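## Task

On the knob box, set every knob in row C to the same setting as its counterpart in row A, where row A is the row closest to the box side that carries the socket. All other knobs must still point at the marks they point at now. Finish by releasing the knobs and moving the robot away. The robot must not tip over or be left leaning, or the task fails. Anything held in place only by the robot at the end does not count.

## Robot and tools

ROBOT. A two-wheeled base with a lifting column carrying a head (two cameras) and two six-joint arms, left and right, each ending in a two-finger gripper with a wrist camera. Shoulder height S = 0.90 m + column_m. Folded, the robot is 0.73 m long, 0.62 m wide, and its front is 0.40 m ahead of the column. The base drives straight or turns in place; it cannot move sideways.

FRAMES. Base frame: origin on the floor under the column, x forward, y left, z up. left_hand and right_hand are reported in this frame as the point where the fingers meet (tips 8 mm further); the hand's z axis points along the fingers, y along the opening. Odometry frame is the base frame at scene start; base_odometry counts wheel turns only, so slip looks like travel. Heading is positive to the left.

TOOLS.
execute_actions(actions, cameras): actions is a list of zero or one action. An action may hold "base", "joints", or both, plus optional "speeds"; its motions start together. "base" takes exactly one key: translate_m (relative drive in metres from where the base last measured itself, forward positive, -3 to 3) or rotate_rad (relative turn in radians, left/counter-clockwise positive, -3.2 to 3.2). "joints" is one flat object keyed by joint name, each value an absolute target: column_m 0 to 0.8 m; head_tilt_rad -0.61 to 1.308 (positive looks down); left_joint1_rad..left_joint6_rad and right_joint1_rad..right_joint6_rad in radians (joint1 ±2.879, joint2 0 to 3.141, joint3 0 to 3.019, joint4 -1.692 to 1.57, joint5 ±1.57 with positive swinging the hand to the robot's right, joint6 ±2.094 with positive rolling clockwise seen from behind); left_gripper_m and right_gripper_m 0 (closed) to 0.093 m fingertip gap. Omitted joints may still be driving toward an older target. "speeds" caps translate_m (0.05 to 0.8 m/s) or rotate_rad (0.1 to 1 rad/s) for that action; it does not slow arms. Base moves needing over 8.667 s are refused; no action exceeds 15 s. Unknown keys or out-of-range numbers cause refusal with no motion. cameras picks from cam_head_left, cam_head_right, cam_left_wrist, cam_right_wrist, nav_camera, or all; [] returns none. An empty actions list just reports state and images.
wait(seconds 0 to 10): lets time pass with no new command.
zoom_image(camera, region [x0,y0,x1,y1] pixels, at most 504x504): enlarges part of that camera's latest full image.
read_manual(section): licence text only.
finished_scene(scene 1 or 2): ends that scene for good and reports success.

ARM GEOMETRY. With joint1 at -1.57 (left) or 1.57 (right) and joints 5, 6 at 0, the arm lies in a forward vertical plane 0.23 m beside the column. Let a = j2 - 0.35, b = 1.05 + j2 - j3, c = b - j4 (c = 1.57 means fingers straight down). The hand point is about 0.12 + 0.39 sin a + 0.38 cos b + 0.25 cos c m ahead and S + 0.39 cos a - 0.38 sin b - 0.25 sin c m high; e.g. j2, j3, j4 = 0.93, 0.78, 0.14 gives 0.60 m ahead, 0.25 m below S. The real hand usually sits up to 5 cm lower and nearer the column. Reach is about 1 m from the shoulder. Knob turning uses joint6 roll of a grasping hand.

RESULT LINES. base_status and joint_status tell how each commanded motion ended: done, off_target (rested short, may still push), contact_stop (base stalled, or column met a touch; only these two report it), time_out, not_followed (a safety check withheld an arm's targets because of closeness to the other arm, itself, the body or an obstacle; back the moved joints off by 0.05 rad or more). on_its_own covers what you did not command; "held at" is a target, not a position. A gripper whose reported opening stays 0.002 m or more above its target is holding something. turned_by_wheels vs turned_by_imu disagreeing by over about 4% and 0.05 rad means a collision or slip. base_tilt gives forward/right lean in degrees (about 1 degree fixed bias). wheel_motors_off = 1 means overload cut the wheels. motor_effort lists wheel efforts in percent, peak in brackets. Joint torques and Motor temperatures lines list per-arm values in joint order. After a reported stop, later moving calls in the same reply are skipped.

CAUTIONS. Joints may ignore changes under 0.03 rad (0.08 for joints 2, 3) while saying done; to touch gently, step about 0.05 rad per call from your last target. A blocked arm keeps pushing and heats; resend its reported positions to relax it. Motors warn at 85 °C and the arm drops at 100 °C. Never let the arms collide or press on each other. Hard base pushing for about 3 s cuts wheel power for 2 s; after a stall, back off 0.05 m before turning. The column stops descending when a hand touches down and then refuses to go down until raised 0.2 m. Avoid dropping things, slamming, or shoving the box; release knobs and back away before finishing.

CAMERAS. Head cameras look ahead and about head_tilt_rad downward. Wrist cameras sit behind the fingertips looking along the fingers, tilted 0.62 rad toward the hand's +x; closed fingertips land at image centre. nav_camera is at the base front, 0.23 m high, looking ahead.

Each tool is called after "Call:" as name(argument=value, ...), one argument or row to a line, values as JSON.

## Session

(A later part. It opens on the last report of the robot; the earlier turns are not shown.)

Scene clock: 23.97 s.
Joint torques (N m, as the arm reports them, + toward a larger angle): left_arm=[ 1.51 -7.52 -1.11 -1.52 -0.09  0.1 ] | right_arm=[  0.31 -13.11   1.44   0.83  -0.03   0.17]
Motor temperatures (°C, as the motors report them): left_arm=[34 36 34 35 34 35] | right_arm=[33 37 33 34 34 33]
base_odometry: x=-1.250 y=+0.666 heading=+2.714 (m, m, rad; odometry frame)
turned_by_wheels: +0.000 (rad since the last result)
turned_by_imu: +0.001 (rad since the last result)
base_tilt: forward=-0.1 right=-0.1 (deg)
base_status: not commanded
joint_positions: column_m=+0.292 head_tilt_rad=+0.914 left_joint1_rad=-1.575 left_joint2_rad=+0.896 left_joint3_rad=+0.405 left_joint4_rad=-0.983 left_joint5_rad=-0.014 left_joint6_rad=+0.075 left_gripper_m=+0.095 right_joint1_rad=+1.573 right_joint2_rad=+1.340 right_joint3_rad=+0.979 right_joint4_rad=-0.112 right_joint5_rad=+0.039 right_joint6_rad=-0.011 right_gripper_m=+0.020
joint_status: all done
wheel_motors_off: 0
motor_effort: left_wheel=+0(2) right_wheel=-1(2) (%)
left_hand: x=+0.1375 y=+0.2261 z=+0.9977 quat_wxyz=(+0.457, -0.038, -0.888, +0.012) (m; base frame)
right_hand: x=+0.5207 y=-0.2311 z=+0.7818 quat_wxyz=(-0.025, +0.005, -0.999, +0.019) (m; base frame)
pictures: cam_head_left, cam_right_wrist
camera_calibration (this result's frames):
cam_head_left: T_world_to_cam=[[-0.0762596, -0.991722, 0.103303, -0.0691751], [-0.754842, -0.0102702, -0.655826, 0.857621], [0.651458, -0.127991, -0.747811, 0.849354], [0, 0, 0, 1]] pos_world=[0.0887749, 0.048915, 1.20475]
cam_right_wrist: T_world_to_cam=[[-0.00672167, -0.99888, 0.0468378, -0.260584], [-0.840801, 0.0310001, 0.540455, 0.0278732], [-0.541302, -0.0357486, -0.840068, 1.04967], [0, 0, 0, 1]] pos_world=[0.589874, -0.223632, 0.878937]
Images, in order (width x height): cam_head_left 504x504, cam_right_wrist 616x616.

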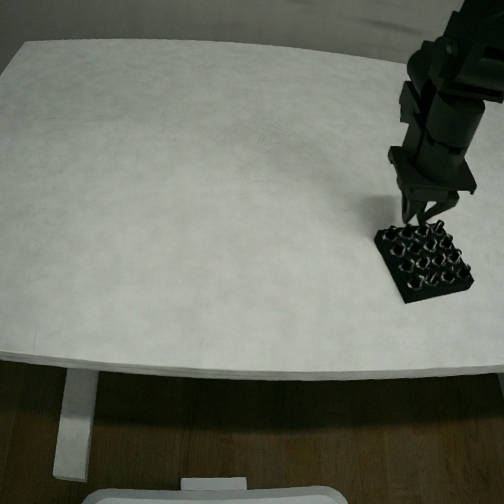

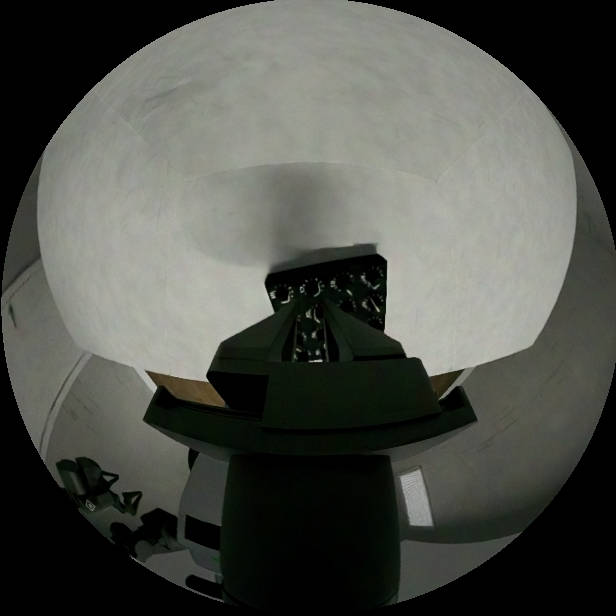

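Call:
execute_actions(
  actions=[
    {"base":{"rotate_rad":-0.009},"joints":{"column_m":0.283,"right_joint6_rad":-1.57}},
  ],
  cameras=["cam_right_wrist","cam_head_left"],
)

Call:
zoom_image(
  camera="cam_right_wrist",
  region=[250, 230, 370, 350],
)

Call:
zoom_image(
  camera="cam_head_left",
  region=[360, 190, 480, 310],
)

Scene clock: 25.90 s.
Joint torques (N m, as the arm reports them, + toward a larger angle): left_arm=[ 1.43 -7.48 -1.17 -1.54 -0.09  0.11] | right_arm=[  1.46 -13.37   1.22   0.86  -0.11   0.01]
Motor temperatures (°C, as the motors report them): left_arm=[34 36 34 35 34 35] | right_arm=[33 37 33 34 34 33]
base_odometry: x=-1.250 y=+0.666 heading=+2.706 (m, m, rad; odometry frame)
turned_by_wheels: -0.008 (rad since the last result)
turned_by_imu: -0.007 (rad since the last result)
base_tilt: forward=-0.4 right=-0.2 (deg)
base_status: done
joint_positions: column_m=+0.283 head_tilt_rad=+0.914 left_joint1_rad=-1.575 left_joint2_rad=+0.896 left_joint3_rad=+0.406 left_joint4_rad=-0.983 left_joint5_rad=-0.014 left_joint6_rad=+0.075 left_gripper_m=+0.095 right_joint1_rad=+1.570 right_joint2_rad=+1.340 right_joint3_rad=+0.979 right_joint4_rad=-0.112 right_joint5_rad=+0.040 right_joint6_rad=-1.560 right_gripper_m=+0.020
joint_status: all done
wheel_motors_off: 0
motor_effort: left_wheel=+1(27) right_wheel=-1(35) (%)
left_hand: x=+0.1377 y=+0.2261 z=+0.9887 quat_wxyz=(+0.457, -0.038, -0.889, +0.012) (m; base frame)
right_hand: x=+0.5207 y=-0.2325 z=+0.7728 quat_wxyz=(-0.004, +0.702, -0.711, +0.032) (m; base frame)
pictures: cam_head_left, cam_right_wrist
camera_calibration (this result's frames):
cam_head_left: T_world_to_cam=[[-0.0762596, -0.991722, 0.103303, -0.0682473], [-0.754842, -0.0102702, -0.655826, 0.851732], [0.651458, -0.127991, -0.74781, 0.842638], [0, 0, 0, 1]] pos_world=[0.0887749, 0.048915, 1.19577]
cam_right_wrist: T_world_to_cam=[[0.997743, -0.0269694, 0.0614939, -0.569908], [-0.0590757, -0.787907, 0.612955, -0.620688], [0.0319204, -0.615204, -0.787722, 0.568452], [0, 0, 0, 1]] pos_world=[0.513809, -0.154701, 0.863281]
Images, in order (width x height): cam_head_left 504x504, cam_right_wrist 616x616.

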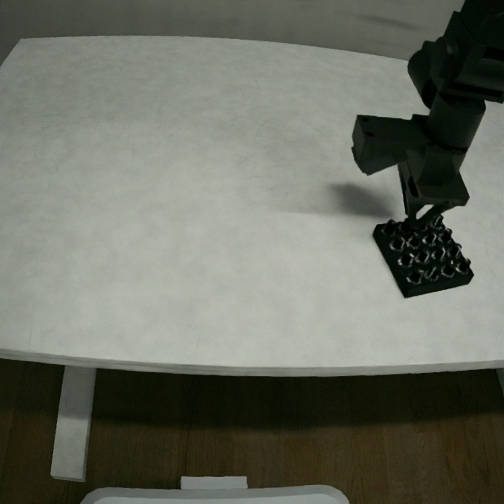

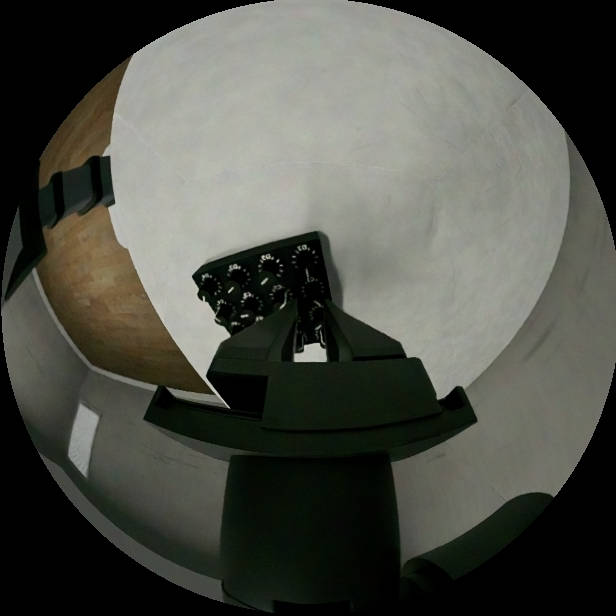

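Region (250, 230, 370, 350) of cam_right_wrist's 616x616 image, scaled by 4.200, with more detail than that image has.

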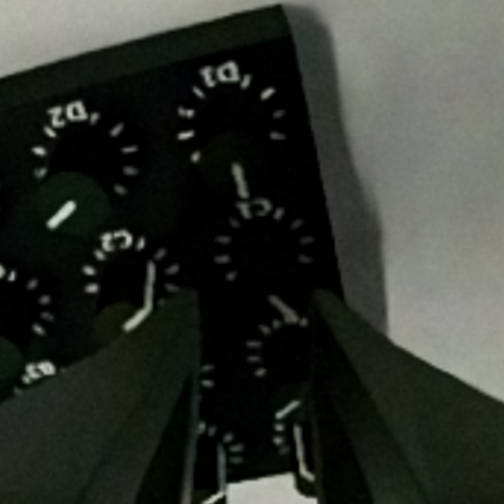

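Region (360, 190, 480, 310) of cam_head_left's 504x504 image, scaled by 4.200, with more detail than that image has.

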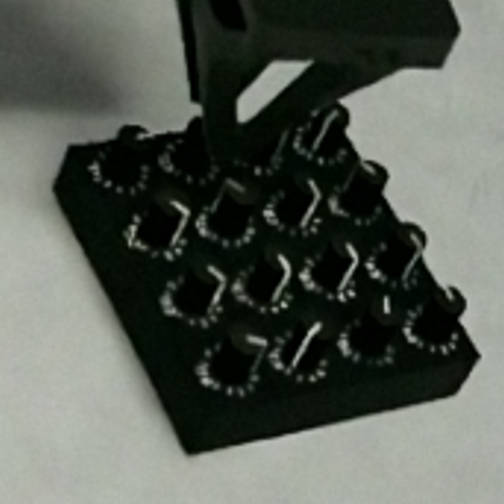

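Call:
execute_actions(
  actions=[
    {"base":{"rotate_rad":0.005}},
  ],
  cameras=[],
)

Call:
execute_actions(
  actions=[
    {"base":{"translate_m":0.0025}},
  ],
  cameras=[],
)

Call:
execute_actions(
  actions=[
    {"joints":{"column_m":0.272}},
  ],
  cameras=["cam_right_wrist","cam_head_left"],
)

Call:
zoom_image(
  camera="cam_right_wrist",
  region=[250, 230, 370, 350],
)

Call:
zoom_image(
  camera="cam_head_left",
  region=[360, 190, 480, 310],
)

Scene clock: 26.70 s.
Joint torques (N m, as the arm reports them, + toward a larger angle): left_arm=[ 1.52 -7.63 -1.12 -1.52 -0.09  0.1 ] | right_arm=[  1.6  -14.26   1.28   0.42  -0.08  -0.02]
Motor temperatures (°C, as the motors report them): left_arm=[34 36 34 35 34 35] | right_arm=[33 37 33 34 34 33]
base_odometry: x=-1.250 y=+0.666 heading=+2.709 (m, m, rad; odometry frame)
turned_by_wheels: +0.003 (rad since the last result)
turned_by_imu: +0.003 (rad since the last result)
base_tilt: forward=-0.4 right=-0.2 (deg)
base_status: done
joint_positions: column_m=+0.283 head_tilt_rad=+0.914 left_joint1_rad=-1.575 left_joint2_rad=+0.896 left_joint3_rad=+0.406 left_joint4_rad=-0.983 left_joint5_rad=-0.014 left_joint6_rad=+0.075 left_gripper_m=+0.095 right_joint1_rad=+1.571 right_joint2_rad=+1.340 right_joint3_rad=+0.979 right_joint4_rad=-0.112 right_joint5_rad=+0.040 right_joint6_rad=-1.560 right_gripper_m=+0.020
joint_status: not commanded
wheel_motors_off: 0
motor_effort: left_wheel=-1(26) right_wheel=+1(34) (%)
left_hand: x=+0.1377 y=+0.2261 z=+0.9887 quat_wxyz=(+0.457, -0.038, -0.889, +0.012) (m; base frame)
right_hand: x=+0.5207 y=-0.2321 z=+0.7728 quat_wxyz=(-0.004, +0.702, -0.711, +0.032) (m; base frame)
pictures: none
No camera images: the call's "cameras" was empty. Leave "cameras" out to get every camera's image.

Scene clock: 27.57 s.
Joint torques (N m, as the arm reports them, + toward a larger angle): left_arm=[ 1.6  -7.33 -1.11 -1.52 -0.1   0.11] | right_arm=[  1.14 -14.34   1.45   0.65  -0.08   0.  ]
Motor temperatures (°C, as the motors report them): left_arm=[34 36 34 35 34 35] | right_arm=[33 37 33 34 34 33]
base_odometry: x=-1.252 y=+0.667 heading=+2.709 (m, m, rad; odometry frame)
turned_by_wheels: +0.000 (rad since the last result)
turned_by_imu: +0.000 (rad since the last result)
base_tilt: forward=-0.3 right=+0.0 (deg)
base_status: done
joint_positions: column_m=+0.283 head_tilt_rad=+0.913 left_joint1_rad=-1.575 left_joint2_rad=+0.896 left_joint3_rad=+0.405 left_joint4_rad=-0.983 left_joint5_rad=-0.014 left_joint6_rad=+0.075 left_gripper_m=+0.095 right_joint1_rad=+1.571 right_joint2_rad=+1.339 right_joint3_rad=+0.981 right_joint4_rad=-0.112 right_joint5_rad=+0.040 right_joint6_rad=-1.560 right_gripper_m=+0.020
joint_status: not commanded
wheel_motors_off: 0
motor_effort: left_wheel=+1(26) right_wheel=+1(40) (%)
left_hand: x=+0.1376 y=+0.2261 z=+0.9887 quat_wxyz=(+0.457, -0.038, -0.889, +0.012) (m; base frame)
right_hand: x=+0.5222 y=-0.2321 z=+0.7734 quat_wxyz=(-0.005, +0.702, -0.711, +0.033) (m; base frame)
pictures: none
No camera images: the call's "cameras" was empty. Leave "cameras" out to get every camera's image.

Scene clock: 28.27 s.
Joint torques (N m, as the arm reports them, + toward a larger angle): left_arm=[ 1.59 -7.53 -1.12 -1.53 -0.1   0.1 ] | right_arm=[  0.95 -12.18   0.95   0.71  -0.06  -0.04]
Motor temperatures (°C, as the motors report them): left_arm=[34 36 34 35 34 35] | right_arm=[33 37 33 34 34 33]
base_odometry: x=-1.252 y=+0.667 heading=+2.709 (m, m, rad; odometry frame)
turned_by_wheels: +0.000 (rad since the last result)
turned_by_imu: +0.000 (rad since the last result)
base_tilt: forward=-0.1 right=-0.2 (deg)
base_status: not commanded
joint_positions: column_m=+0.272 head_tilt_rad=+0.913 left_joint1_rad=-1.575 left_joint2_rad=+0.896 left_joint3_rad=+0.405 left_joint4_rad=-0.983 left_joint5_rad=-0.014 left_joint6_rad=+0.075 left_gripper_m=+0.095 right_joint1_rad=+1.571 right_joint2_rad=+1.339 right_joint3_rad=+0.981 right_joint4_rad=-0.112 right_joint5_rad=+0.040 right_joint6_rad=-1.560 right_gripper_m=+0.020
joint_status: all done
wheel_motors_off: 0
motor_effort: left_wheel=+0(0) right_wheel=+0(1) (%)
left_hand: x=+0.1376 y=+0.2261 z=+0.9777 quat_wxyz=(+0.457, -0.038, -0.889, +0.012) (m; base frame)
right_hand: x=+0.5222 y=-0.2321 z=+0.7624 quat_wxyz=(-0.005, +0.702, -0.711, +0.033) (m; base frame)
pictures: cam_head_left, cam_right_wrist
camera_calibration (this result's frames):
cam_head_left: T_world_to_cam=[[-0.0762793, -0.991722, 0.103289, -0.0670907], [-0.754717, -0.0102702, -0.65597, 0.844686], [0.651601, -0.127991, -0.747686, 0.834242], [0, 0, 0, 1]] pos_world=[0.0887889, 0.048915, 1.18477]
cam_right_wrist: T_world_to_cam=[[0.997561, -0.0266304, 0.0645208, -0.572902], [-0.0606445, -0.788334, 0.612251, -0.612596], [0.0345595, -0.614671, -0.788026, 0.559428], [0, 0, 0, 1]] pos_world=[0.515021, -0.154322, 0.852871]
Images, in order (width x height): cam_head_left 504x504, cam_right_wrist 616x616.

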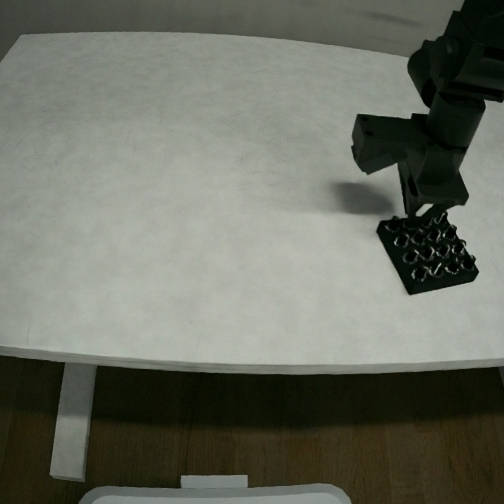

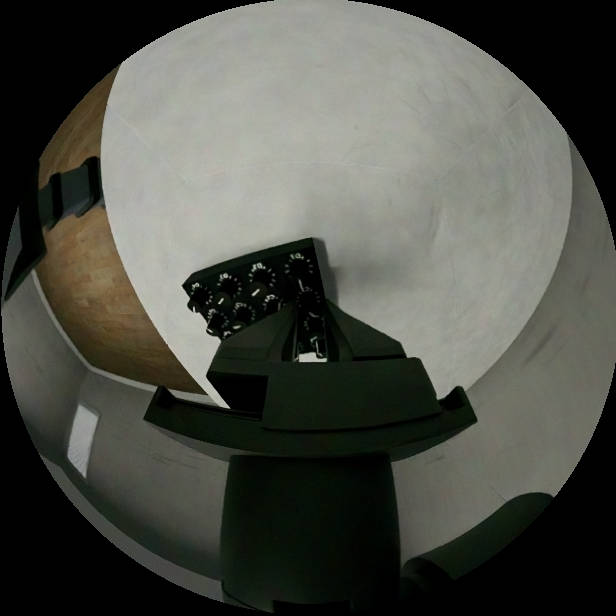

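Region (250, 230, 370, 350) of cam_right_wrist's 616x616 image, scaled by 4.200, with more detail than that image has.

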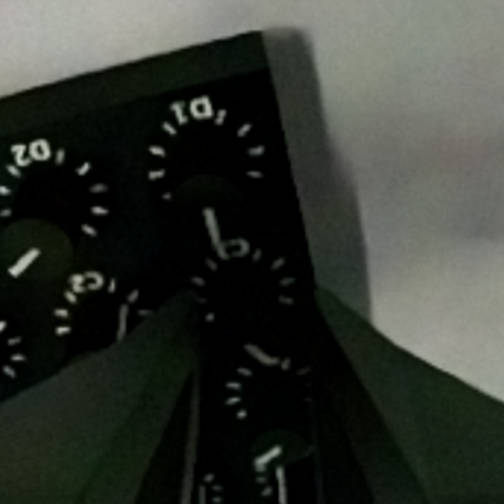

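Region (360, 190, 480, 310) of cam_head_left's 504x504 image, scaled by 4.200, with more detail than that image has.

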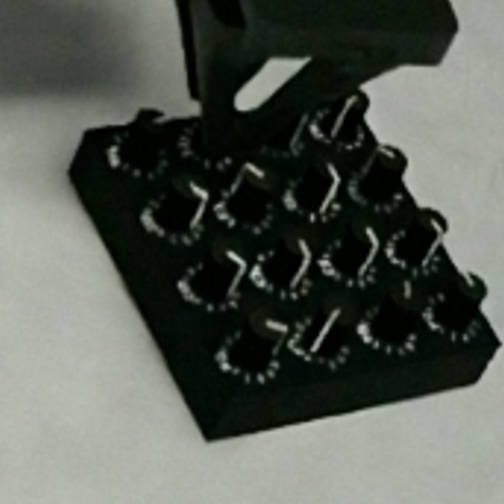

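Call:
execute_actions(
  actions=[
    {"joints":{"column_m":0.269}},
  ],
  cameras=[],
)

Call:
execute_actions(
  actions=[
    {"joints":{"right_gripper_m":0.007}},
  ],
  cameras=[],
)

Call:
execute_actions(
  actions=[
    {"joints":{"right_joint6_rad":0}},
  ],
  cameras=["cam_right_wrist","cam_head_left"],
)

Call:
zoom_image(
  camera="cam_right_wrist",
  region=[250, 230, 370, 350],
)

Call:
zoom_image(
  camera="cam_head_left",
  region=[360, 190, 480, 310],
)

Scene clock: 28.97 s.
Joint torques (N m, as the arm reports them, + toward a larger angle): left_arm=[ 1.54 -7.48 -1.09 -1.55 -0.09  0.11] | right_arm=[  0.6  -13.57   1.35   0.91  -0.08   0.01]
Motor temperatures (°C, as the motors report them): left_arm=[34 36 34 35 34 35] | right_arm=[33 37 33 34 34 33]
base_odometry: x=-1.252 y=+0.667 heading=+2.709 (m, m, rad; odometry frame)
turned_by_wheels: +0.000 (rad since the last result)
turned_by_imu: +0.000 (rad since the last result)
base_tilt: forward=-0.2 right=-0.3 (deg)
base_status: not commanded
joint_positions: column_m=+0.269 head_tilt_rad=+0.913 left_joint1_rad=-1.575 left_joint2_rad=+0.896 left_joint3_rad=+0.405 left_joint4_rad=-0.983 left_joint5_rad=-0.014 left_joint6_rad=+0.075 left_gripper_m=+0.095 right_joint1_rad=+1.571 right_joint2_rad=+1.339 right_joint3_rad=+0.981 right_joint4_rad=-0.112 right_joint5_rad=+0.040 right_joint6_rad=-1.560 right_gripper_m=+0.020
joint_status: all done
wheel_motors_off: 0
motor_effort: left_wheel=+1(1) right_wheel=+1(1) (%)
left_hand: x=+0.1376 y=+0.2261 z=+0.9747 quat_wxyz=(+0.457, -0.038, -0.889, +0.012) (m; base frame)
right_hand: x=+0.5222 y=-0.2321 z=+0.7594 quat_wxyz=(-0.005, +0.702, -0.711, +0.033) (m; base frame)
pictures: none
No camera images: the call's "cameras" was empty. Leave "cameras" out to get every camera's image.

Scene clock: 29.40 s.
Joint torques (N m, as the arm reports them, + toward a larger angle): left_arm=[ 1.47 -7.64 -1.11 -1.55 -0.09  0.11] | right_arm=[  0.44 -13.06   1.34   0.73  -0.08   0.01]
Motor temperatures (°C, as the motors report them): left_arm=[34 36 34 35 34 35] | right_arm=[33 37 33 34 34 33]
base_odometry: x=-1.252 y=+0.667 heading=+2.709 (m, m, rad; odometry frame)
turned_by_wheels: +0.000 (rad since the last result)
turned_by_imu: +0.000 (rad since the last result)
base_tilt: forward=+0.0 right=-0.1 (deg)
base_status: not commanded
joint_positions: column_m=+0.269 head_tilt_rad=+0.913 left_joint1_rad=-1.575 left_joint2_rad=+0.896 left_joint3_rad=+0.405 left_joint4_rad=-0.983 left_joint5_rad=-0.014 left_joint6_rad=+0.075 left_gripper_m=+0.095 right_joint1_rad=+1.571 right_joint2_rad=+1.339 right_joint3_rad=+0.981 right_joint4_rad=-0.112 right_joint5_rad=+0.040 right_joint6_rad=-1.560 right_gripper_m=+0.009
joint_status: all done
wheel_motors_off: 0
motor_effort: left_wheel=+0(2) right_wheel=+1(1) (%)
left_hand: x=+0.1376 y=+0.2261 z=+0.9747 quat_wxyz=(+0.457, -0.038, -0.889, +0.012) (m; base frame)
right_hand: x=+0.5222 y=-0.2321 z=+0.7594 quat_wxyz=(-0.005, +0.703, -0.711, +0.033) (m; base frame)
pictures: none
No camera images: the call's "cameras" was empty. Leave "cameras" out to get every camera's image.

Scene clock: 31.13 s.
Joint torques (N m, as the arm reports them, + toward a larger angle): left_arm=[ 1.48 -7.47 -1.13 -1.52 -0.09  0.1 ] | right_arm=[  0.37 -13.35   1.26   0.9   -0.03   0.24]
Motor temperatures (°C, as the motors report them): left_arm=[34 36 34 35 34 35] | right_arm=[33 37 33 34 34 33]
base_odometry: x=-1.252 y=+0.667 heading=+2.709 (m, m, rad; odometry frame)
turned_by_wheels: +0.000 (rad since the last result)
turned_by_imu: +0.001 (rad since the last result)
base_tilt: forward=-0.2 right=-0.2 (deg)
base_status: not commanded
joint_positions: column_m=+0.269 head_tilt_rad=+0.913 left_joint1_rad=-1.575 left_joint2_rad=+0.896 left_joint3_rad=+0.405 left_joint4_rad=-0.983 left_joint5_rad=-0.014 left_joint6_rad=+0.075 left_gripper_m=+0.095 right_joint1_rad=+1.571 right_joint2_rad=+1.339 right_joint3_rad=+0.981 right_joint4_rad=-0.112 right_joint5_rad=+0.040 right_joint6_rad=-0.014 right_gripper_m=+0.009
joint_status: all done
wheel_motors_off: 0
motor_effort: left_wheel=+1(1) right_wheel=+1(0) (%)
left_hand: x=+0.1376 y=+0.2261 z=+0.9747 quat_wxyz=(+0.457, -0.038, -0.889, +0.012) (m; base frame)
right_hand: x=+0.5222 y=-0.2321 z=+0.7594 quat_wxyz=(-0.027, +0.007, -0.999, +0.020) (m; base frame)
pictures: cam_head_left, cam_right_wrist
camera_calibration (this result's frames):
cam_head_left: T_world_to_cam=[[-0.0762793, -0.991722, 0.103289, -0.0667811], [-0.754717, -0.0102702, -0.65597, 0.84272], [0.651601, -0.127991, -0.747686, 0.832001], [0, 0, 0, 1]] pos_world=[0.0887889, 0.048915, 1.18177]
cam_right_wrist: T_world_to_cam=[[-0.00422398, -0.998805, 0.0487, -0.263171], [-0.842456, 0.0297918, 0.53794, 0.0437731], [-0.538748, -0.0387554, -0.841575, 1.03075], [0, 0, 0, 1]] pos_world=[0.591079, -0.224214, 0.856722]
Images, in order (width x height): cam_head_left 504x504, cam_right_wrist 616x616.

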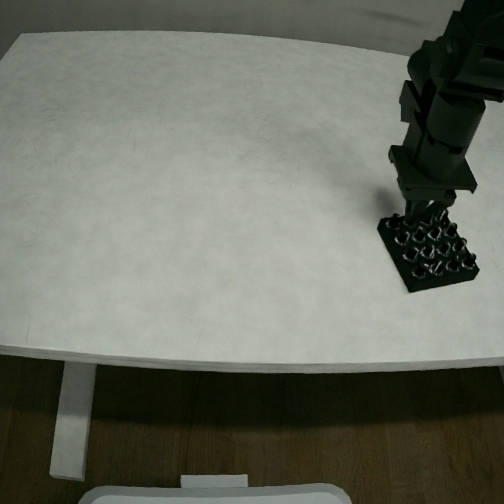

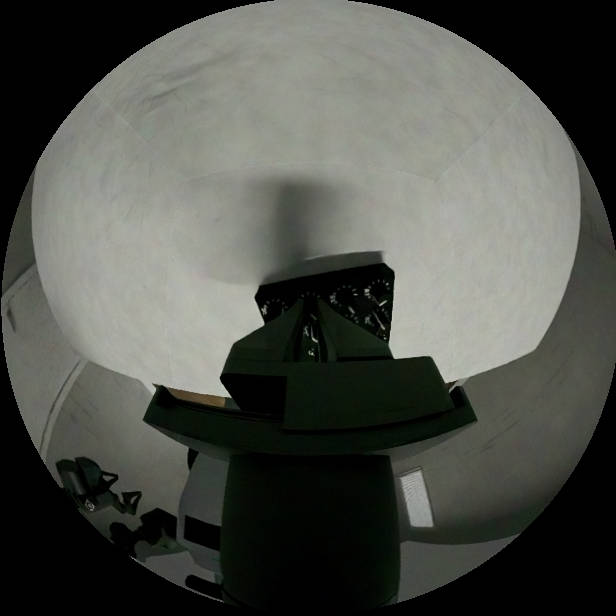

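Region (250, 230, 370, 350) of cam_right_wrist's 616x616 image, scaled by 4.200, with more detail than that image has.

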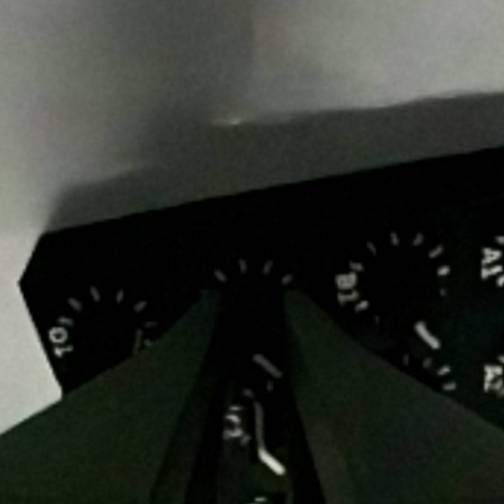

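Region (360, 190, 480, 310) of cam_head_left's 504x504 image, scaled by 4.200, with more detail than that image has.

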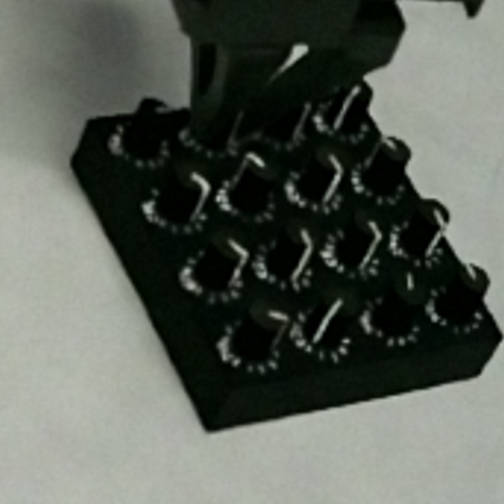

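Call:
execute_actions(
  actions=[
    {"joints":{"right_joint6_rad":1.65}},
  ],
  cameras=[],
)

Call:
execute_actions(
  actions=[
    {"joints":{"right_gripper_m":0.02}},
  ],
  cameras=[],
)

Call:
execute_actions(
  actions=[
    {"joints":{"column_m":0.285}},
  ],
  cameras=[],
)

Call:
execute_actions(
  actions=[
    {"base":{"translate_m":-0.071},"joints":{"right_joint6_rad":0}},
  ],
  cameras=[],
)

Call:
execute_actions(
  actions=[
    {"base":{"rotate_rad":-0.033}},
  ],
  cameras=["cam_right_wrist"],
)

Call:
zoom_image(
  camera="cam_right_wrist",
  region=[250, 230, 370, 350],
)

Call:
zoom_image(
  camera="cam_right_wrist",
  region=[220, 140, 420, 340],
)

Scene clock: 33.23 s.
Joint torques (N m, as the arm reports them, + toward a larger angle): left_arm=[ 1.52 -7.64 -1.1  -1.5  -0.08  0.11] | right_arm=[  0.57 -13.3    1.21   0.81   0.07   0.19]
Motor temperatures (°C, as the motors report them): left_arm=[34 36 34 35 34 35] | right_arm=[33 37 33 34 34 33]
base_odometry: x=-1.252 y=+0.667 heading=+2.709 (m, m, rad; odometry frame)
turned_by_wheels: +0.000 (rad since the last result)
turned_by_imu: +0.001 (rad since the last result)
base_tilt: forward=-0.2 right=-0.3 (deg)
base_status: not commanded
joint_positions: column_m=+0.269 head_tilt_rad=+0.913 left_joint1_rad=-1.575 left_joint2_rad=+0.896 left_joint3_rad=+0.405 left_joint4_rad=-0.983 left_joint5_rad=-0.014 left_joint6_rad=+0.075 left_gripper_m=+0.095 right_joint1_rad=+1.571 right_joint2_rad=+1.339 right_joint3_rad=+0.981 right_joint4_rad=-0.112 right_joint5_rad=+0.039 right_joint6_rad=+1.632 right_gripper_m=+0.009
joint_status: all done
wheel_motors_off: 0
motor_effort: left_wheel=+0(2) right_wheel=+1(1) (%)
left_hand: x=+0.1376 y=+0.2261 z=+0.9747 quat_wxyz=(+0.457, -0.038, -0.889, +0.012) (m; base frame)
right_hand: x=+0.5222 y=-0.2320 z=+0.7594 quat_wxyz=(-0.033, -0.728, -0.684, -0.006) (m; base frame)
pictures: none
No camera images: the call's "cameras" was empty. Leave "cameras" out to get every camera's image.

Scene clock: 33.70 s.
Joint torques (N m, as the arm reports them, + toward a larger angle): left_arm=[ 1.6  -7.68 -1.09 -1.58 -0.09  0.1 ] | right_arm=[  0.14 -13.74   1.22   0.71   0.04   0.17]
Motor temperatures (°C, as the motors report them): left_arm=[34 36 34 35 34 35] | right_arm=[33 37 33 34 34 33]
base_odometry: x=-1.252 y=+0.667 heading=+2.709 (m, m, rad; odometry frame)
turned_by_wheels: +0.000 (rad since the last result)
turned_by_imu: +0.000 (rad since the last result)
base_tilt: forward=-0.3 right=-0.2 (deg)
base_status: not commanded
joint_positions: column_m=+0.269 head_tilt_rad=+0.913 left_joint1_rad=-1.575 left_joint2_rad=+0.896 left_joint3_rad=+0.405 left_joint4_rad=-0.983 left_joint5_rad=-0.014 left_joint6_rad=+0.075 left_gripper_m=+0.095 right_joint1_rad=+1.571 right_joint2_rad=+1.339 right_joint3_rad=+0.981 right_joint4_rad=-0.112 right_joint5_rad=+0.040 right_joint6_rad=+1.638 right_gripper_m=+0.020
joint_status: all done
wheel_motors_off: 0
motor_effort: left_wheel=-1(1) right_wheel=+0(0) (%)
left_hand: x=+0.1376 y=+0.2261 z=+0.9747 quat_wxyz=(+0.457, -0.038, -0.889, +0.012) (m; base frame)
right_hand: x=+0.5222 y=-0.2321 z=+0.7594 quat_wxyz=(-0.033, -0.730, -0.682, -0.006) (m; base frame)
pictures: none
No camera images: the call's "cameras" was empty. Leave "cameras" out to get every camera's image.

Scene clock: 34.50 s.
Joint torques (N m, as the arm reports them, + toward a larger angle): left_arm=[ 1.51 -7.53 -1.08 -1.54 -0.09  0.11] | right_arm=[  1.1  -13.05   1.22   0.68   0.08   0.19]
Motor temperatures (°C, as the motors report them): left_arm=[34 36 34 35 34 35] | right_arm=[33 37 33 34 34 33]
base_odometry: x=-1.252 y=+0.667 heading=+2.709 (m, m, rad; odometry frame)
turned_by_wheels: +0.000 (rad since the last result)
turned_by_imu: +0.000 (rad since the last result)
base_tilt: forward=-0.2 right=-0.2 (deg)
base_status: not commanded
joint_positions: column_m=+0.285 head_tilt_rad=+0.913 left_joint1_rad=-1.575 left_joint2_rad=+0.896 left_joint3_rad=+0.405 left_joint4_rad=-0.983 left_joint5_rad=-0.014 left_joint6_rad=+0.075 left_gripper_m=+0.095 right_joint1_rad=+1.571 right_joint2_rad=+1.339 right_joint3_rad=+0.981 right_joint4_rad=-0.112 right_joint5_rad=+0.040 right_joint6_rad=+1.639 right_gripper_m=+0.020
joint_status: all done
wheel_motors_off: 0
motor_effort: left_wheel=+0(2) right_wheel=+1(2) (%)
left_hand: x=+0.1376 y=+0.2261 z=+0.9906 quat_wxyz=(+0.457, -0.038, -0.889, +0.012) (m; base frame)
right_hand: x=+0.5222 y=-0.2321 z=+0.7753 quat_wxyz=(-0.033, -0.731, -0.682, -0.006) (m; base frame)
pictures: none
No camera images: the call's "cameras" was empty. Leave "cameras" out to get every camera's image.

Scene clock: 36.27 s.
Joint torques (N m, as the arm reports them, + toward a larger angle): left_arm=[ 1.6  -7.48 -0.92 -1.53 -0.09  0.1 ] | right_arm=[ -0.16 -14.25   1.61   0.81   0.03  -0.06]
Motor temperatures (°C, as the motors report them): left_arm=[34 36 34 35 34 35] | right_arm=[33 38 33 34 34 33]
base_odometry: x=-1.188 y=+0.637 heading=+2.707 (m, m, rad; odometry frame)
turned_by_wheels: -0.002 (rad since the last result)
turned_by_imu: -0.001 (rad since the last result)
base_tilt: forward=-0.2 right=-0.2 (deg)
base_status: done
joint_positions: column_m=+0.285 head_tilt_rad=+0.913 left_joint1_rad=-1.575 left_joint2_rad=+0.895 left_joint3_rad=+0.402 left_joint4_rad=-0.983 left_joint5_rad=-0.014 left_joint6_rad=+0.075 left_gripper_m=+0.095 right_joint1_rad=+1.571 right_joint2_rad=+1.339 right_joint3_rad=+0.978 right_joint4_rad=-0.112 right_joint5_rad=+0.040 right_joint6_rad=+0.010 right_gripper_m=+0.020
joint_status: all done
wheel_motors_off: 0
motor_effort: left_wheel=+0(42) right_wheel=+2(58) (%)
left_hand: x=+0.1363 y=+0.2261 z=+0.9911 quat_wxyz=(+0.458, -0.038, -0.888, +0.012) (m; base frame)
right_hand: x=+0.5205 y=-0.2321 z=+0.7751 quat_wxyz=(-0.026, -0.006, -0.999, +0.020) (m; base frame)
pictures: none
No camera images: the call's "cameras" was empty. Leave "cameras" out to get every camera's image.

Scene clock: 37.07 s.
Joint torques (N m, as the arm reports them, + toward a larger angle): left_arm=[ 1.55 -7.48 -0.95 -1.55 -0.1   0.1 ] | right_arm=[  1.07 -12.92   1.41   0.69  -0.03   0.01]
Motor temperatures (°C, as the motors report them): left_arm=[34 36 34 35 34 35] | right_arm=[33 38 33 34 34 33]
base_odometry: x=-1.188 y=+0.637 heading=+2.676 (m, m, rad; odometry frame)
turned_by_wheels: -0.031 (rad since the last result)
turned_by_imu: -0.031 (rad since the last result)
base_tilt: forward=-0.2 right=-0.1 (deg)
base_status: done
joint_positions: column_m=+0.285 head_tilt_rad=+0.913 left_joint1_rad=-1.575 left_joint2_rad=+0.895 left_joint3_rad=+0.403 left_joint4_rad=-0.983 left_joint5_rad=-0.014 left_joint6_rad=+0.075 left_gripper_m=+0.095 right_joint1_rad=+1.571 right_joint2_rad=+1.339 right_joint3_rad=+0.978 right_joint4_rad=-0.112 right_joint5_rad=+0.040 right_joint6_rad=+0.010 right_gripper_m=+0.020
joint_status: not commanded
wheel_motors_off: 0
motor_effort: left_wheel=+1(34) right_wheel=+0(38) (%)
left_hand: x=+0.1365 y=+0.2261 z=+0.9910 quat_wxyz=(+0.458, -0.038, -0.888, +0.012) (m; base frame)
right_hand: x=+0.5205 y=-0.2321 z=+0.7751 quat_wxyz=(-0.026, -0.006, -0.999, +0.020) (m; base frame)
pictures: cam_right_wrist
camera_calibration (this result's frames):
cam_right_wrist: T_world_to_cam=[[-0.0284903, -0.998449, 0.0478293, -0.250619], [-0.840566, 0.0498251, 0.539414, 0.0364619], [-0.54096, -0.0248356, -0.840681, 1.04674], [0, 0, 0, 1]] pos_world=[0.589753, -0.226051, 0.872294]
Images, in order (width x height): cam_right_wrist 616x616.

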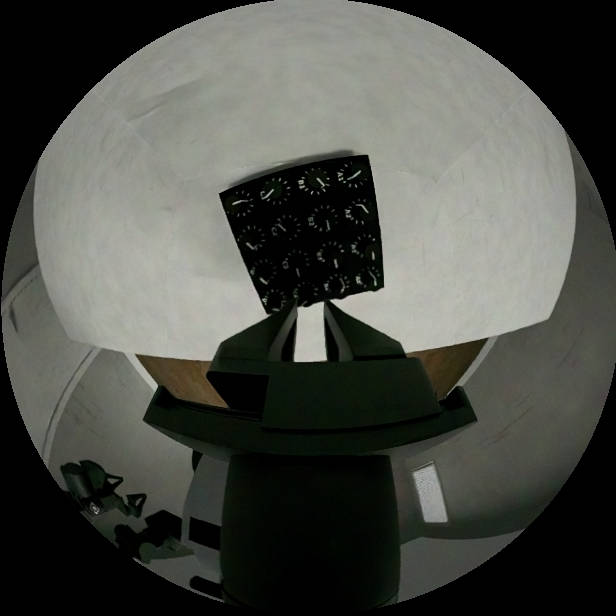

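Region (250, 230, 370, 350) of cam_right_wrist's 616x616 image, scaled by 4.200, with more detail than that image has.

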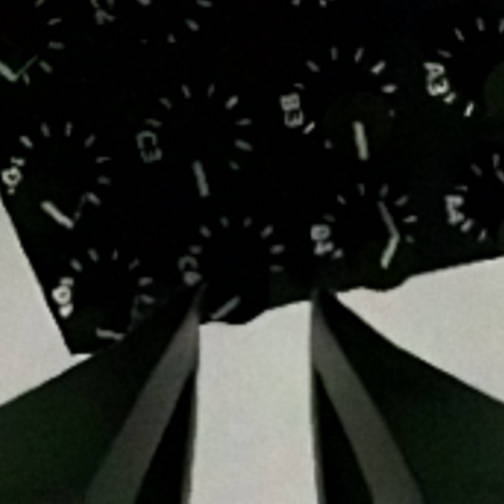

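Region (220, 140, 420, 340) of cam_right_wrist's 616x616 image, scaled by 2.520, with more detail than that image has.

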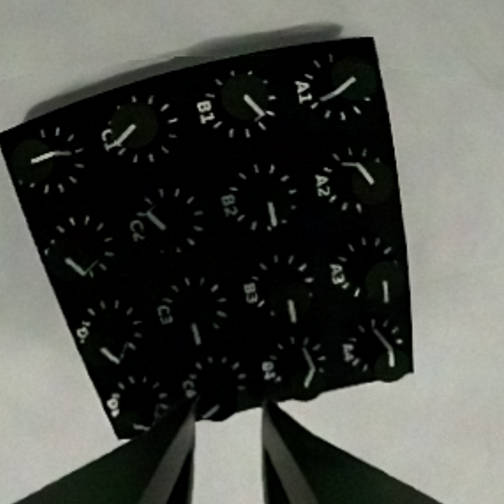

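Call:
execute_actions(
  actions=[
    {"base":{"rotate_rad":0.006},"joints":{"right_joint6_rad":2.094,"right_gripper_m":0.018}},
  ],
  cameras=["cam_right_wrist"],
)

Call:
zoom_image(
  camera="cam_right_wrist",
  region=[250, 230, 370, 350],
)

Scene clock: 39.13 s.
Joint torques (N m, as the arm reports them, + toward a larger angle): left_arm=[ 1.51 -7.54 -0.94 -1.54 -0.1   0.1 ] | right_arm=[  0.83 -12.86   1.38   0.48   0.07   0.14]
Motor temperatures (°C, as the motors report them): left_arm=[34 36 34 35 34 35] | right_arm=[33 38 33 34 34 33]
base_odometry: x=-1.188 y=+0.637 heading=+2.681 (m, m, rad; odometry frame)
turned_by_wheels: +0.005 (rad since the last result)
turned_by_imu: +0.006 (rad since the last result)
base_tilt: forward=-0.3 right=-0.2 (deg)
base_status: done
joint_positions: column_m=+0.285 head_tilt_rad=+0.913 left_joint1_rad=-1.575 left_joint2_rad=+0.895 left_joint3_rad=+0.403 left_joint4_rad=-0.983 left_joint5_rad=-0.014 left_joint6_rad=+0.075 left_gripper_m=+0.095 right_joint1_rad=+1.572 right_joint2_rad=+1.339 right_joint3_rad=+0.978 right_joint4_rad=-0.112 right_joint5_rad=+0.040 right_joint6_rad=+2.074 right_gripper_m=+0.018
joint_status: all done
joint sent to its limit — the command would take right_joint6_rad past its upper limit, so that joint was sent only as far as its limit.
wheel_motors_off: 0
motor_effort: left_wheel=-2(21) right_wheel=+1(33) (%)
left_hand: x=+0.1367 y=+0.2261 z=+0.9910 quat_wxyz=(+0.458, -0.038, -0.888, +0.012) (m; base frame)
right_hand: x=+0.5205 y=-0.2317 z=+0.7750 quat_wxyz=(-0.030, -0.861, -0.508, -0.012) (m; base frame)
pictures: cam_right_wrist
camera_calibration (this result's frames):
cam_right_wrist: T_world_to_cam=[[-0.866817, 0.495684, -0.0540879, 0.611348], [0.37857, 0.724825, 0.575598, -0.469813], [0.324519, 0.478462, -0.815942, 0.69367], [0, 0, 0, 1]] pos_world=[0.482675, -0.294398, 0.869485]
Images, in order (width x height): cam_right_wrist 616x616.

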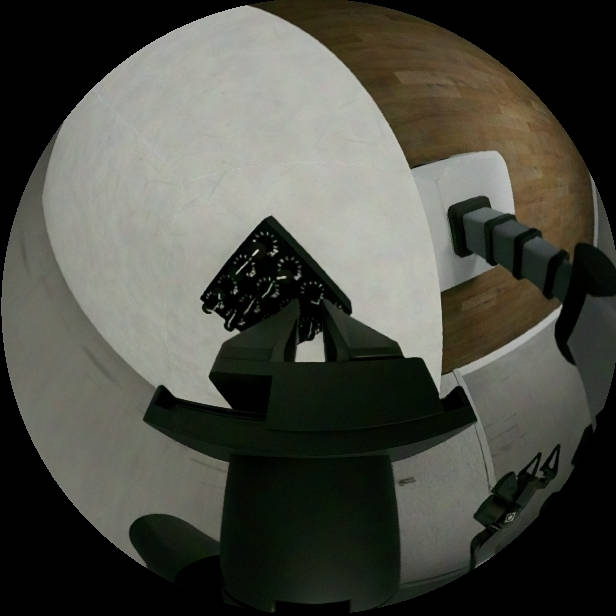

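Region (250, 230, 370, 350) of cam_right_wrist's 616x616 image, scaled by 4.200, with more detail than that image has.

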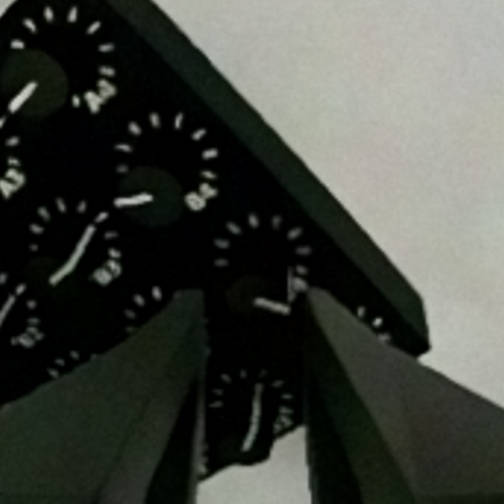

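Aligned.

Call:
execute_actions(
  actions=[
    {"joints":{"column_m":0.269}},
  ],
  cameras=[],
)

Call:
execute_actions(
  actions=[
    {"joints":{"right_gripper_m":0.006}},
  ],
  cameras=[],
)

Call:
execute_actions(
  actions=[
    {"joints":{"right_joint6_rad":-2.094}},
  ],
  cameras=[],
)

Call:
execute_actions(
  actions=[
    {"joints":{"right_gripper_m":0.018}},
  ],
  cameras=[],
)

Call:
execute_actions(
  actions=[
    {"joints":{"column_m":0.29}},
  ],
  cameras=[],
)

Call:
execute_actions(
  actions=[
    {"base":{"translate_m":-0.06},"joints":{"right_joint6_rad":0,"column_m":0.31}},
  ],
  cameras=["cam_right_wrist"],
)

Call:
zoom_image(
  camera="cam_right_wrist",
  region=[220, 80, 420, 280],
)

Scene clock: 40.17 s.
Joint torques (N m, as the arm reports them, + toward a larger angle): left_arm=[ 1.59 -7.52 -0.98 -1.53 -0.1   0.11] | right_arm=[  0.11 -13.5    1.49   0.75   0.04   0.22]
Motor temperatures (°C, as the motors report them): left_arm=[34 36 34 35 34 35] | right_arm=[33 38 33 34 34 33]
base_odometry: x=-1.188 y=+0.637 heading=+2.681 (m, m, rad; odometry frame)
turned_by_wheels: +0.000 (rad since the last result)
turned_by_imu: +0.000 (rad since the last result)
base_tilt: forward=-0.2 right=-0.3 (deg)
base_status: not commanded
joint_positions: column_m=+0.269 head_tilt_rad=+0.913 left_joint1_rad=-1.575 left_joint2_rad=+0.895 left_joint3_rad=+0.403 left_joint4_rad=-0.983 left_joint5_rad=-0.014 left_joint6_rad=+0.075 left_gripper_m=+0.095 right_joint1_rad=+1.572 right_joint2_rad=+1.339 right_joint3_rad=+0.978 right_joint4_rad=-0.112 right_joint5_rad=+0.040 right_joint6_rad=+2.074 right_gripper_m=+0.018
joint_status: all done
wheel_motors_off: 0
motor_effort: left_wheel=-2(1) right_wheel=+4(4) (%)
left_hand: x=+0.1367 y=+0.2261 z=+0.9751 quat_wxyz=(+0.458, -0.038, -0.888, +0.012) (m; base frame)
right_hand: x=+0.5205 y=-0.2317 z=+0.7592 quat_wxyz=(-0.030, -0.861, -0.508, -0.012) (m; base frame)
pictures: none
No camera images: the call's "cameras" was empty. Leave "cameras" out to get every camera's image.

Scene clock: 40.60 s.
Joint torques (N m, as the arm reports them, + toward a larger angle): left_arm=[ 1.51 -7.48 -0.95 -1.53 -0.1   0.1 ] | right_arm=[  0.73 -13.93   1.3    0.47   0.06   0.2 ]
Motor temperatures (°C, as the motors report them): left_arm=[34 36 34 35 34 35] | right_arm=[33 38 33 34 34 33]
base_odometry: x=-1.188 y=+0.637 heading=+2.681 (m, m, rad; odometry frame)
turned_by_wheels: +0.000 (rad since the last result)
turned_by_imu: +0.000 (rad since the last result)
base_tilt: forward=+0.0 right=+0.0 (deg)
base_status: not commanded
joint_positions: column_m=+0.269 head_tilt_rad=+0.913 left_joint1_rad=-1.575 left_joint2_rad=+0.895 left_joint3_rad=+0.403 left_joint4_rad=-0.983 left_joint5_rad=-0.014 left_joint6_rad=+0.075 left_gripper_m=+0.095 right_joint1_rad=+1.572 right_joint2_rad=+1.339 right_joint3_rad=+0.978 right_joint4_rad=-0.111 right_joint5_rad=+0.040 right_joint6_rad=+2.074 right_gripper_m=+0.009
joint_status: right_gripper_m off_target (ended at +0.009, target +0.006)
wheel_motors_off: 0
motor_effort: left_wheel=-1(2) right_wheel=+4(4) (%)
left_hand: x=+0.1367 y=+0.2261 z=+0.9751 quat_wxyz=(+0.458, -0.038, -0.888, +0.012) (m; base frame)
right_hand: x=+0.5206 y=-0.2317 z=+0.7592 quat_wxyz=(-0.030, -0.861, -0.508, -0.012) (m; base frame)
pictures: none
No camera images: the call's "cameras" was empty. Leave "cameras" out to get every camera's image.

Scene clock: 43.27 s.
Joint torques (N m, as the arm reports them, + toward a larger angle): left_arm=[ 1.59 -7.58 -0.96 -1.57 -0.1   0.1 ] | right_arm=[  0.   -13.72   1.09   0.47  -0.09  -0.03]
Motor temperatures (°C, as the motors report them): left_arm=[34 36 34 35 34 35] | right_arm=[33 38 33 34 34 33]
base_odometry: x=-1.188 y=+0.637 heading=+2.681 (m, m, rad; odometry frame)
turned_by_wheels: +0.000 (rad since the last result)
turned_by_imu: +0.001 (rad since the last result)
base_tilt: forward=-0.2 right=-0.1 (deg)
base_status: not commanded
joint_positions: column_m=+0.269 head_tilt_rad=+0.913 left_joint1_rad=-1.575 left_joint2_rad=+0.895 left_joint3_rad=+0.403 left_joint4_rad=-0.983 left_joint5_rad=-0.014 left_joint6_rad=+0.075 left_gripper_m=+0.095 right_joint1_rad=+1.572 right_joint2_rad=+1.338 right_joint3_rad=+0.978 right_joint4_rad=-0.111 right_joint5_rad=+0.039 right_joint6_rad=-2.082 right_gripper_m=+0.009
joint_status: all done
wheel_motors_off: 0
motor_effort: left_wheel=-2(3) right_wheel=+4(4) (%)
left_hand: x=+0.1367 y=+0.2261 z=+0.9751 quat_wxyz=(+0.458, -0.038, -0.888, +0.012) (m; base frame)
right_hand: x=+0.5212 y=-0.2313 z=+0.7595 quat_wxyz=(+0.003, +0.862, -0.505, +0.032) (m; base frame)
pictures: none
No camera images: the call's "cameras" was empty. Leave "cameras" out to get every camera's image.

Scene clock: 43.70 s.
Joint torques (N m, as the arm reports them, + toward a larger angle): left_arm=[ 1.49 -7.33 -0.95 -1.54 -0.1   0.1 ] | right_arm=[  1.04 -13.53   1.58   0.59  -0.1    0.02]
Motor temperatures (°C, as the motors report them): left_arm=[34 36 34 35 34 35] | right_arm=[33 38 33 34 34 33]
base_odometry: x=-1.188 y=+0.637 heading=+2.681 (m, m, rad; odometry frame)
turned_by_wheels: +0.000 (rad since the last result)
turned_by_imu: +0.000 (rad since the last result)
base_tilt: forward=-0.3 right=-0.2 (deg)
base_status: not commanded
joint_positions: column_m=+0.269 head_tilt_rad=+0.913 left_joint1_rad=-1.575 left_joint2_rad=+0.895 left_joint3_rad=+0.403 left_joint4_rad=-0.983 left_joint5_rad=-0.014 left_joint6_rad=+0.075 left_gripper_m=+0.095 right_joint1_rad=+1.572 right_joint2_rad=+1.338 right_joint3_rad=+0.978 right_joint4_rad=-0.111 right_joint5_rad=+0.040 right_joint6_rad=-2.083 right_gripper_m=+0.018
joint_status: all done
wheel_motors_off: 0
motor_effort: left_wheel=-2(1) right_wheel=+4(4) (%)
left_hand: x=+0.1367 y=+0.2261 z=+0.9751 quat_wxyz=(+0.458, -0.038, -0.888, +0.012) (m; base frame)
right_hand: x=+0.5212 y=-0.2314 z=+0.7595 quat_wxyz=(+0.003, +0.862, -0.505, +0.032) (m; base frame)
pictures: none
No camera images: the call's "cameras" was empty. Leave "cameras" out to get every camera's image.

Scene clock: 44.57 s.
Joint torques (N m, as the arm reports them, + toward a larger angle): left_arm=[ 1.5  -7.54 -0.92 -1.53 -0.09  0.1 ] | right_arm=[  0.74 -13.74   1.28   0.5   -0.13  -0.02]
Motor temperatures (°C, as the motors report them): left_arm=[34 36 34 35 34 35] | right_arm=[33 38 33 34 34 33]
base_odometry: x=-1.188 y=+0.637 heading=+2.681 (m, m, rad; odometry frame)
turned_by_wheels: +0.000 (rad since the last result)
turned_by_imu: +0.000 (rad since the last result)
base_tilt: forward=-0.2 right=-0.1 (deg)
base_status: not commanded
joint_positions: column_m=+0.290 head_tilt_rad=+0.913 left_joint1_rad=-1.575 left_joint2_rad=+0.895 left_joint3_rad=+0.403 left_joint4_rad=-0.983 left_joint5_rad=-0.014 left_joint6_rad=+0.075 left_gripper_m=+0.095 right_joint1_rad=+1.572 right_joint2_rad=+1.338 right_joint3_rad=+0.978 right_joint4_rad=-0.111 right_joint5_rad=+0.040 right_joint6_rad=-2.083 right_gripper_m=+0.018
joint_status: all done
wheel_motors_off: 0
motor_effort: left_wheel=-4(2) right_wheel=+4(5) (%)
left_hand: x=+0.1367 y=+0.2261 z=+0.9960 quat_wxyz=(+0.458, -0.038, -0.888, +0.012) (m; base frame)
right_hand: x=+0.5212 y=-0.2314 z=+0.7804 quat_wxyz=(+0.003, +0.863, -0.505, +0.032) (m; base frame)
pictures: none
No camera images: the call's "cameras" was empty. Leave "cameras" out to get every camera's image.

Scene clock: 46.53 s.
Joint torques (N m, as the arm reports them, + toward a larger angle): left_arm=[ 1.54 -7.35 -0.89 -1.53 -0.09  0.11] | right_arm=[  1.44 -13.94   1.43   0.85   0.01   0.18]
Motor temperatures (°C, as the motors report them): left_arm=[34 36 34 35 34 35] | right_arm=[33 38 33 34 34 33]
base_odometry: x=-1.134 y=+0.611 heading=+2.682 (m, m, rad; odometry frame)
turned_by_wheels: +0.002 (rad since the last result)
turned_by_imu: +0.002 (rad since the last result)
base_tilt: forward=-0.3 right=-0.3 (deg)
base_status: done
joint_positions: column_m=+0.310 head_tilt_rad=+0.913 left_joint1_rad=-1.575 left_joint2_rad=+0.895 left_joint3_rad=+0.402 left_joint4_rad=-0.983 left_joint5_rad=-0.014 left_joint6_rad=+0.075 left_gripper_m=+0.095 right_joint1_rad=+1.572 right_joint2_rad=+1.338 right_joint3_rad=+0.977 right_joint4_rad=-0.111 right_joint5_rad=+0.040 right_joint6_rad=-0.010 right_gripper_m=+0.018
joint_status: all done
wheel_motors_off: 0
motor_effort: left_wheel=+1(38) right_wheel=-2(59) (%)
left_hand: x=+0.1363 y=+0.2261 z=+1.0162 quat_wxyz=(+0.458, -0.038, -0.888, +0.012) (m; base frame)
right_hand: x=+0.5202 y=-0.2314 z=+0.8003 quat_wxyz=(-0.025, +0.005, -0.999, +0.019) (m; base frame)
pictures: cam_right_wrist
camera_calibration (this result's frames):
cam_right_wrist: T_world_to_cam=[[-0.00733113, -0.998843, 0.0475259, -0.261966], [-0.840997, 0.0318711, 0.5401, 0.0180775], [-0.54099, -0.0360095, -0.840258, 1.06491], [0, 0, 0, 1]] pos_world=[0.589387, -0.223893, 0.897483]
Images, in order (width x height): cam_right_wrist 616x616.

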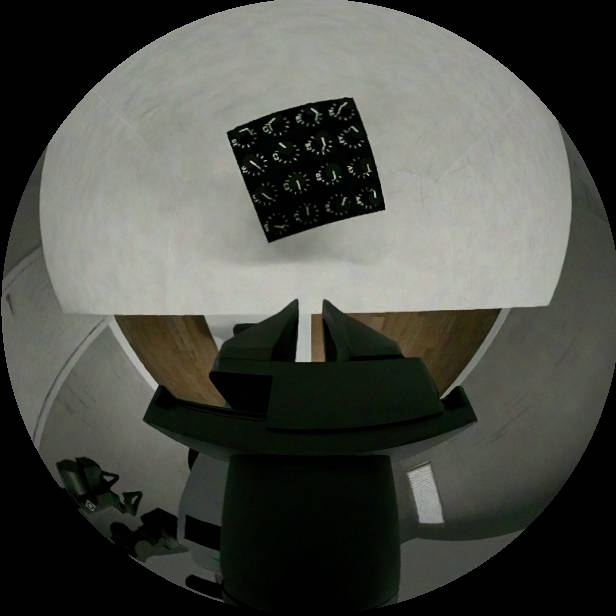

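Region (220, 80, 420, 280) of cam_right_wrist's 616x616 image, scaled by 2.520, with more detail than that image has.

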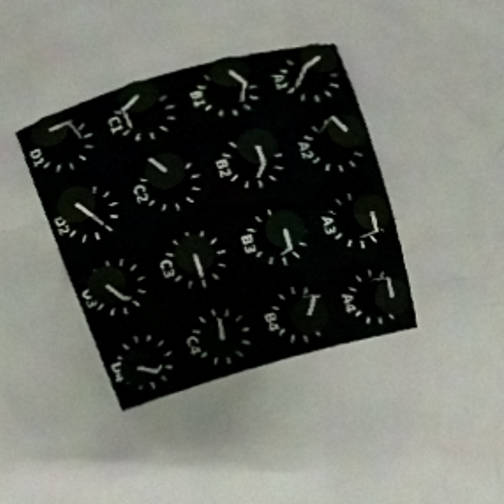

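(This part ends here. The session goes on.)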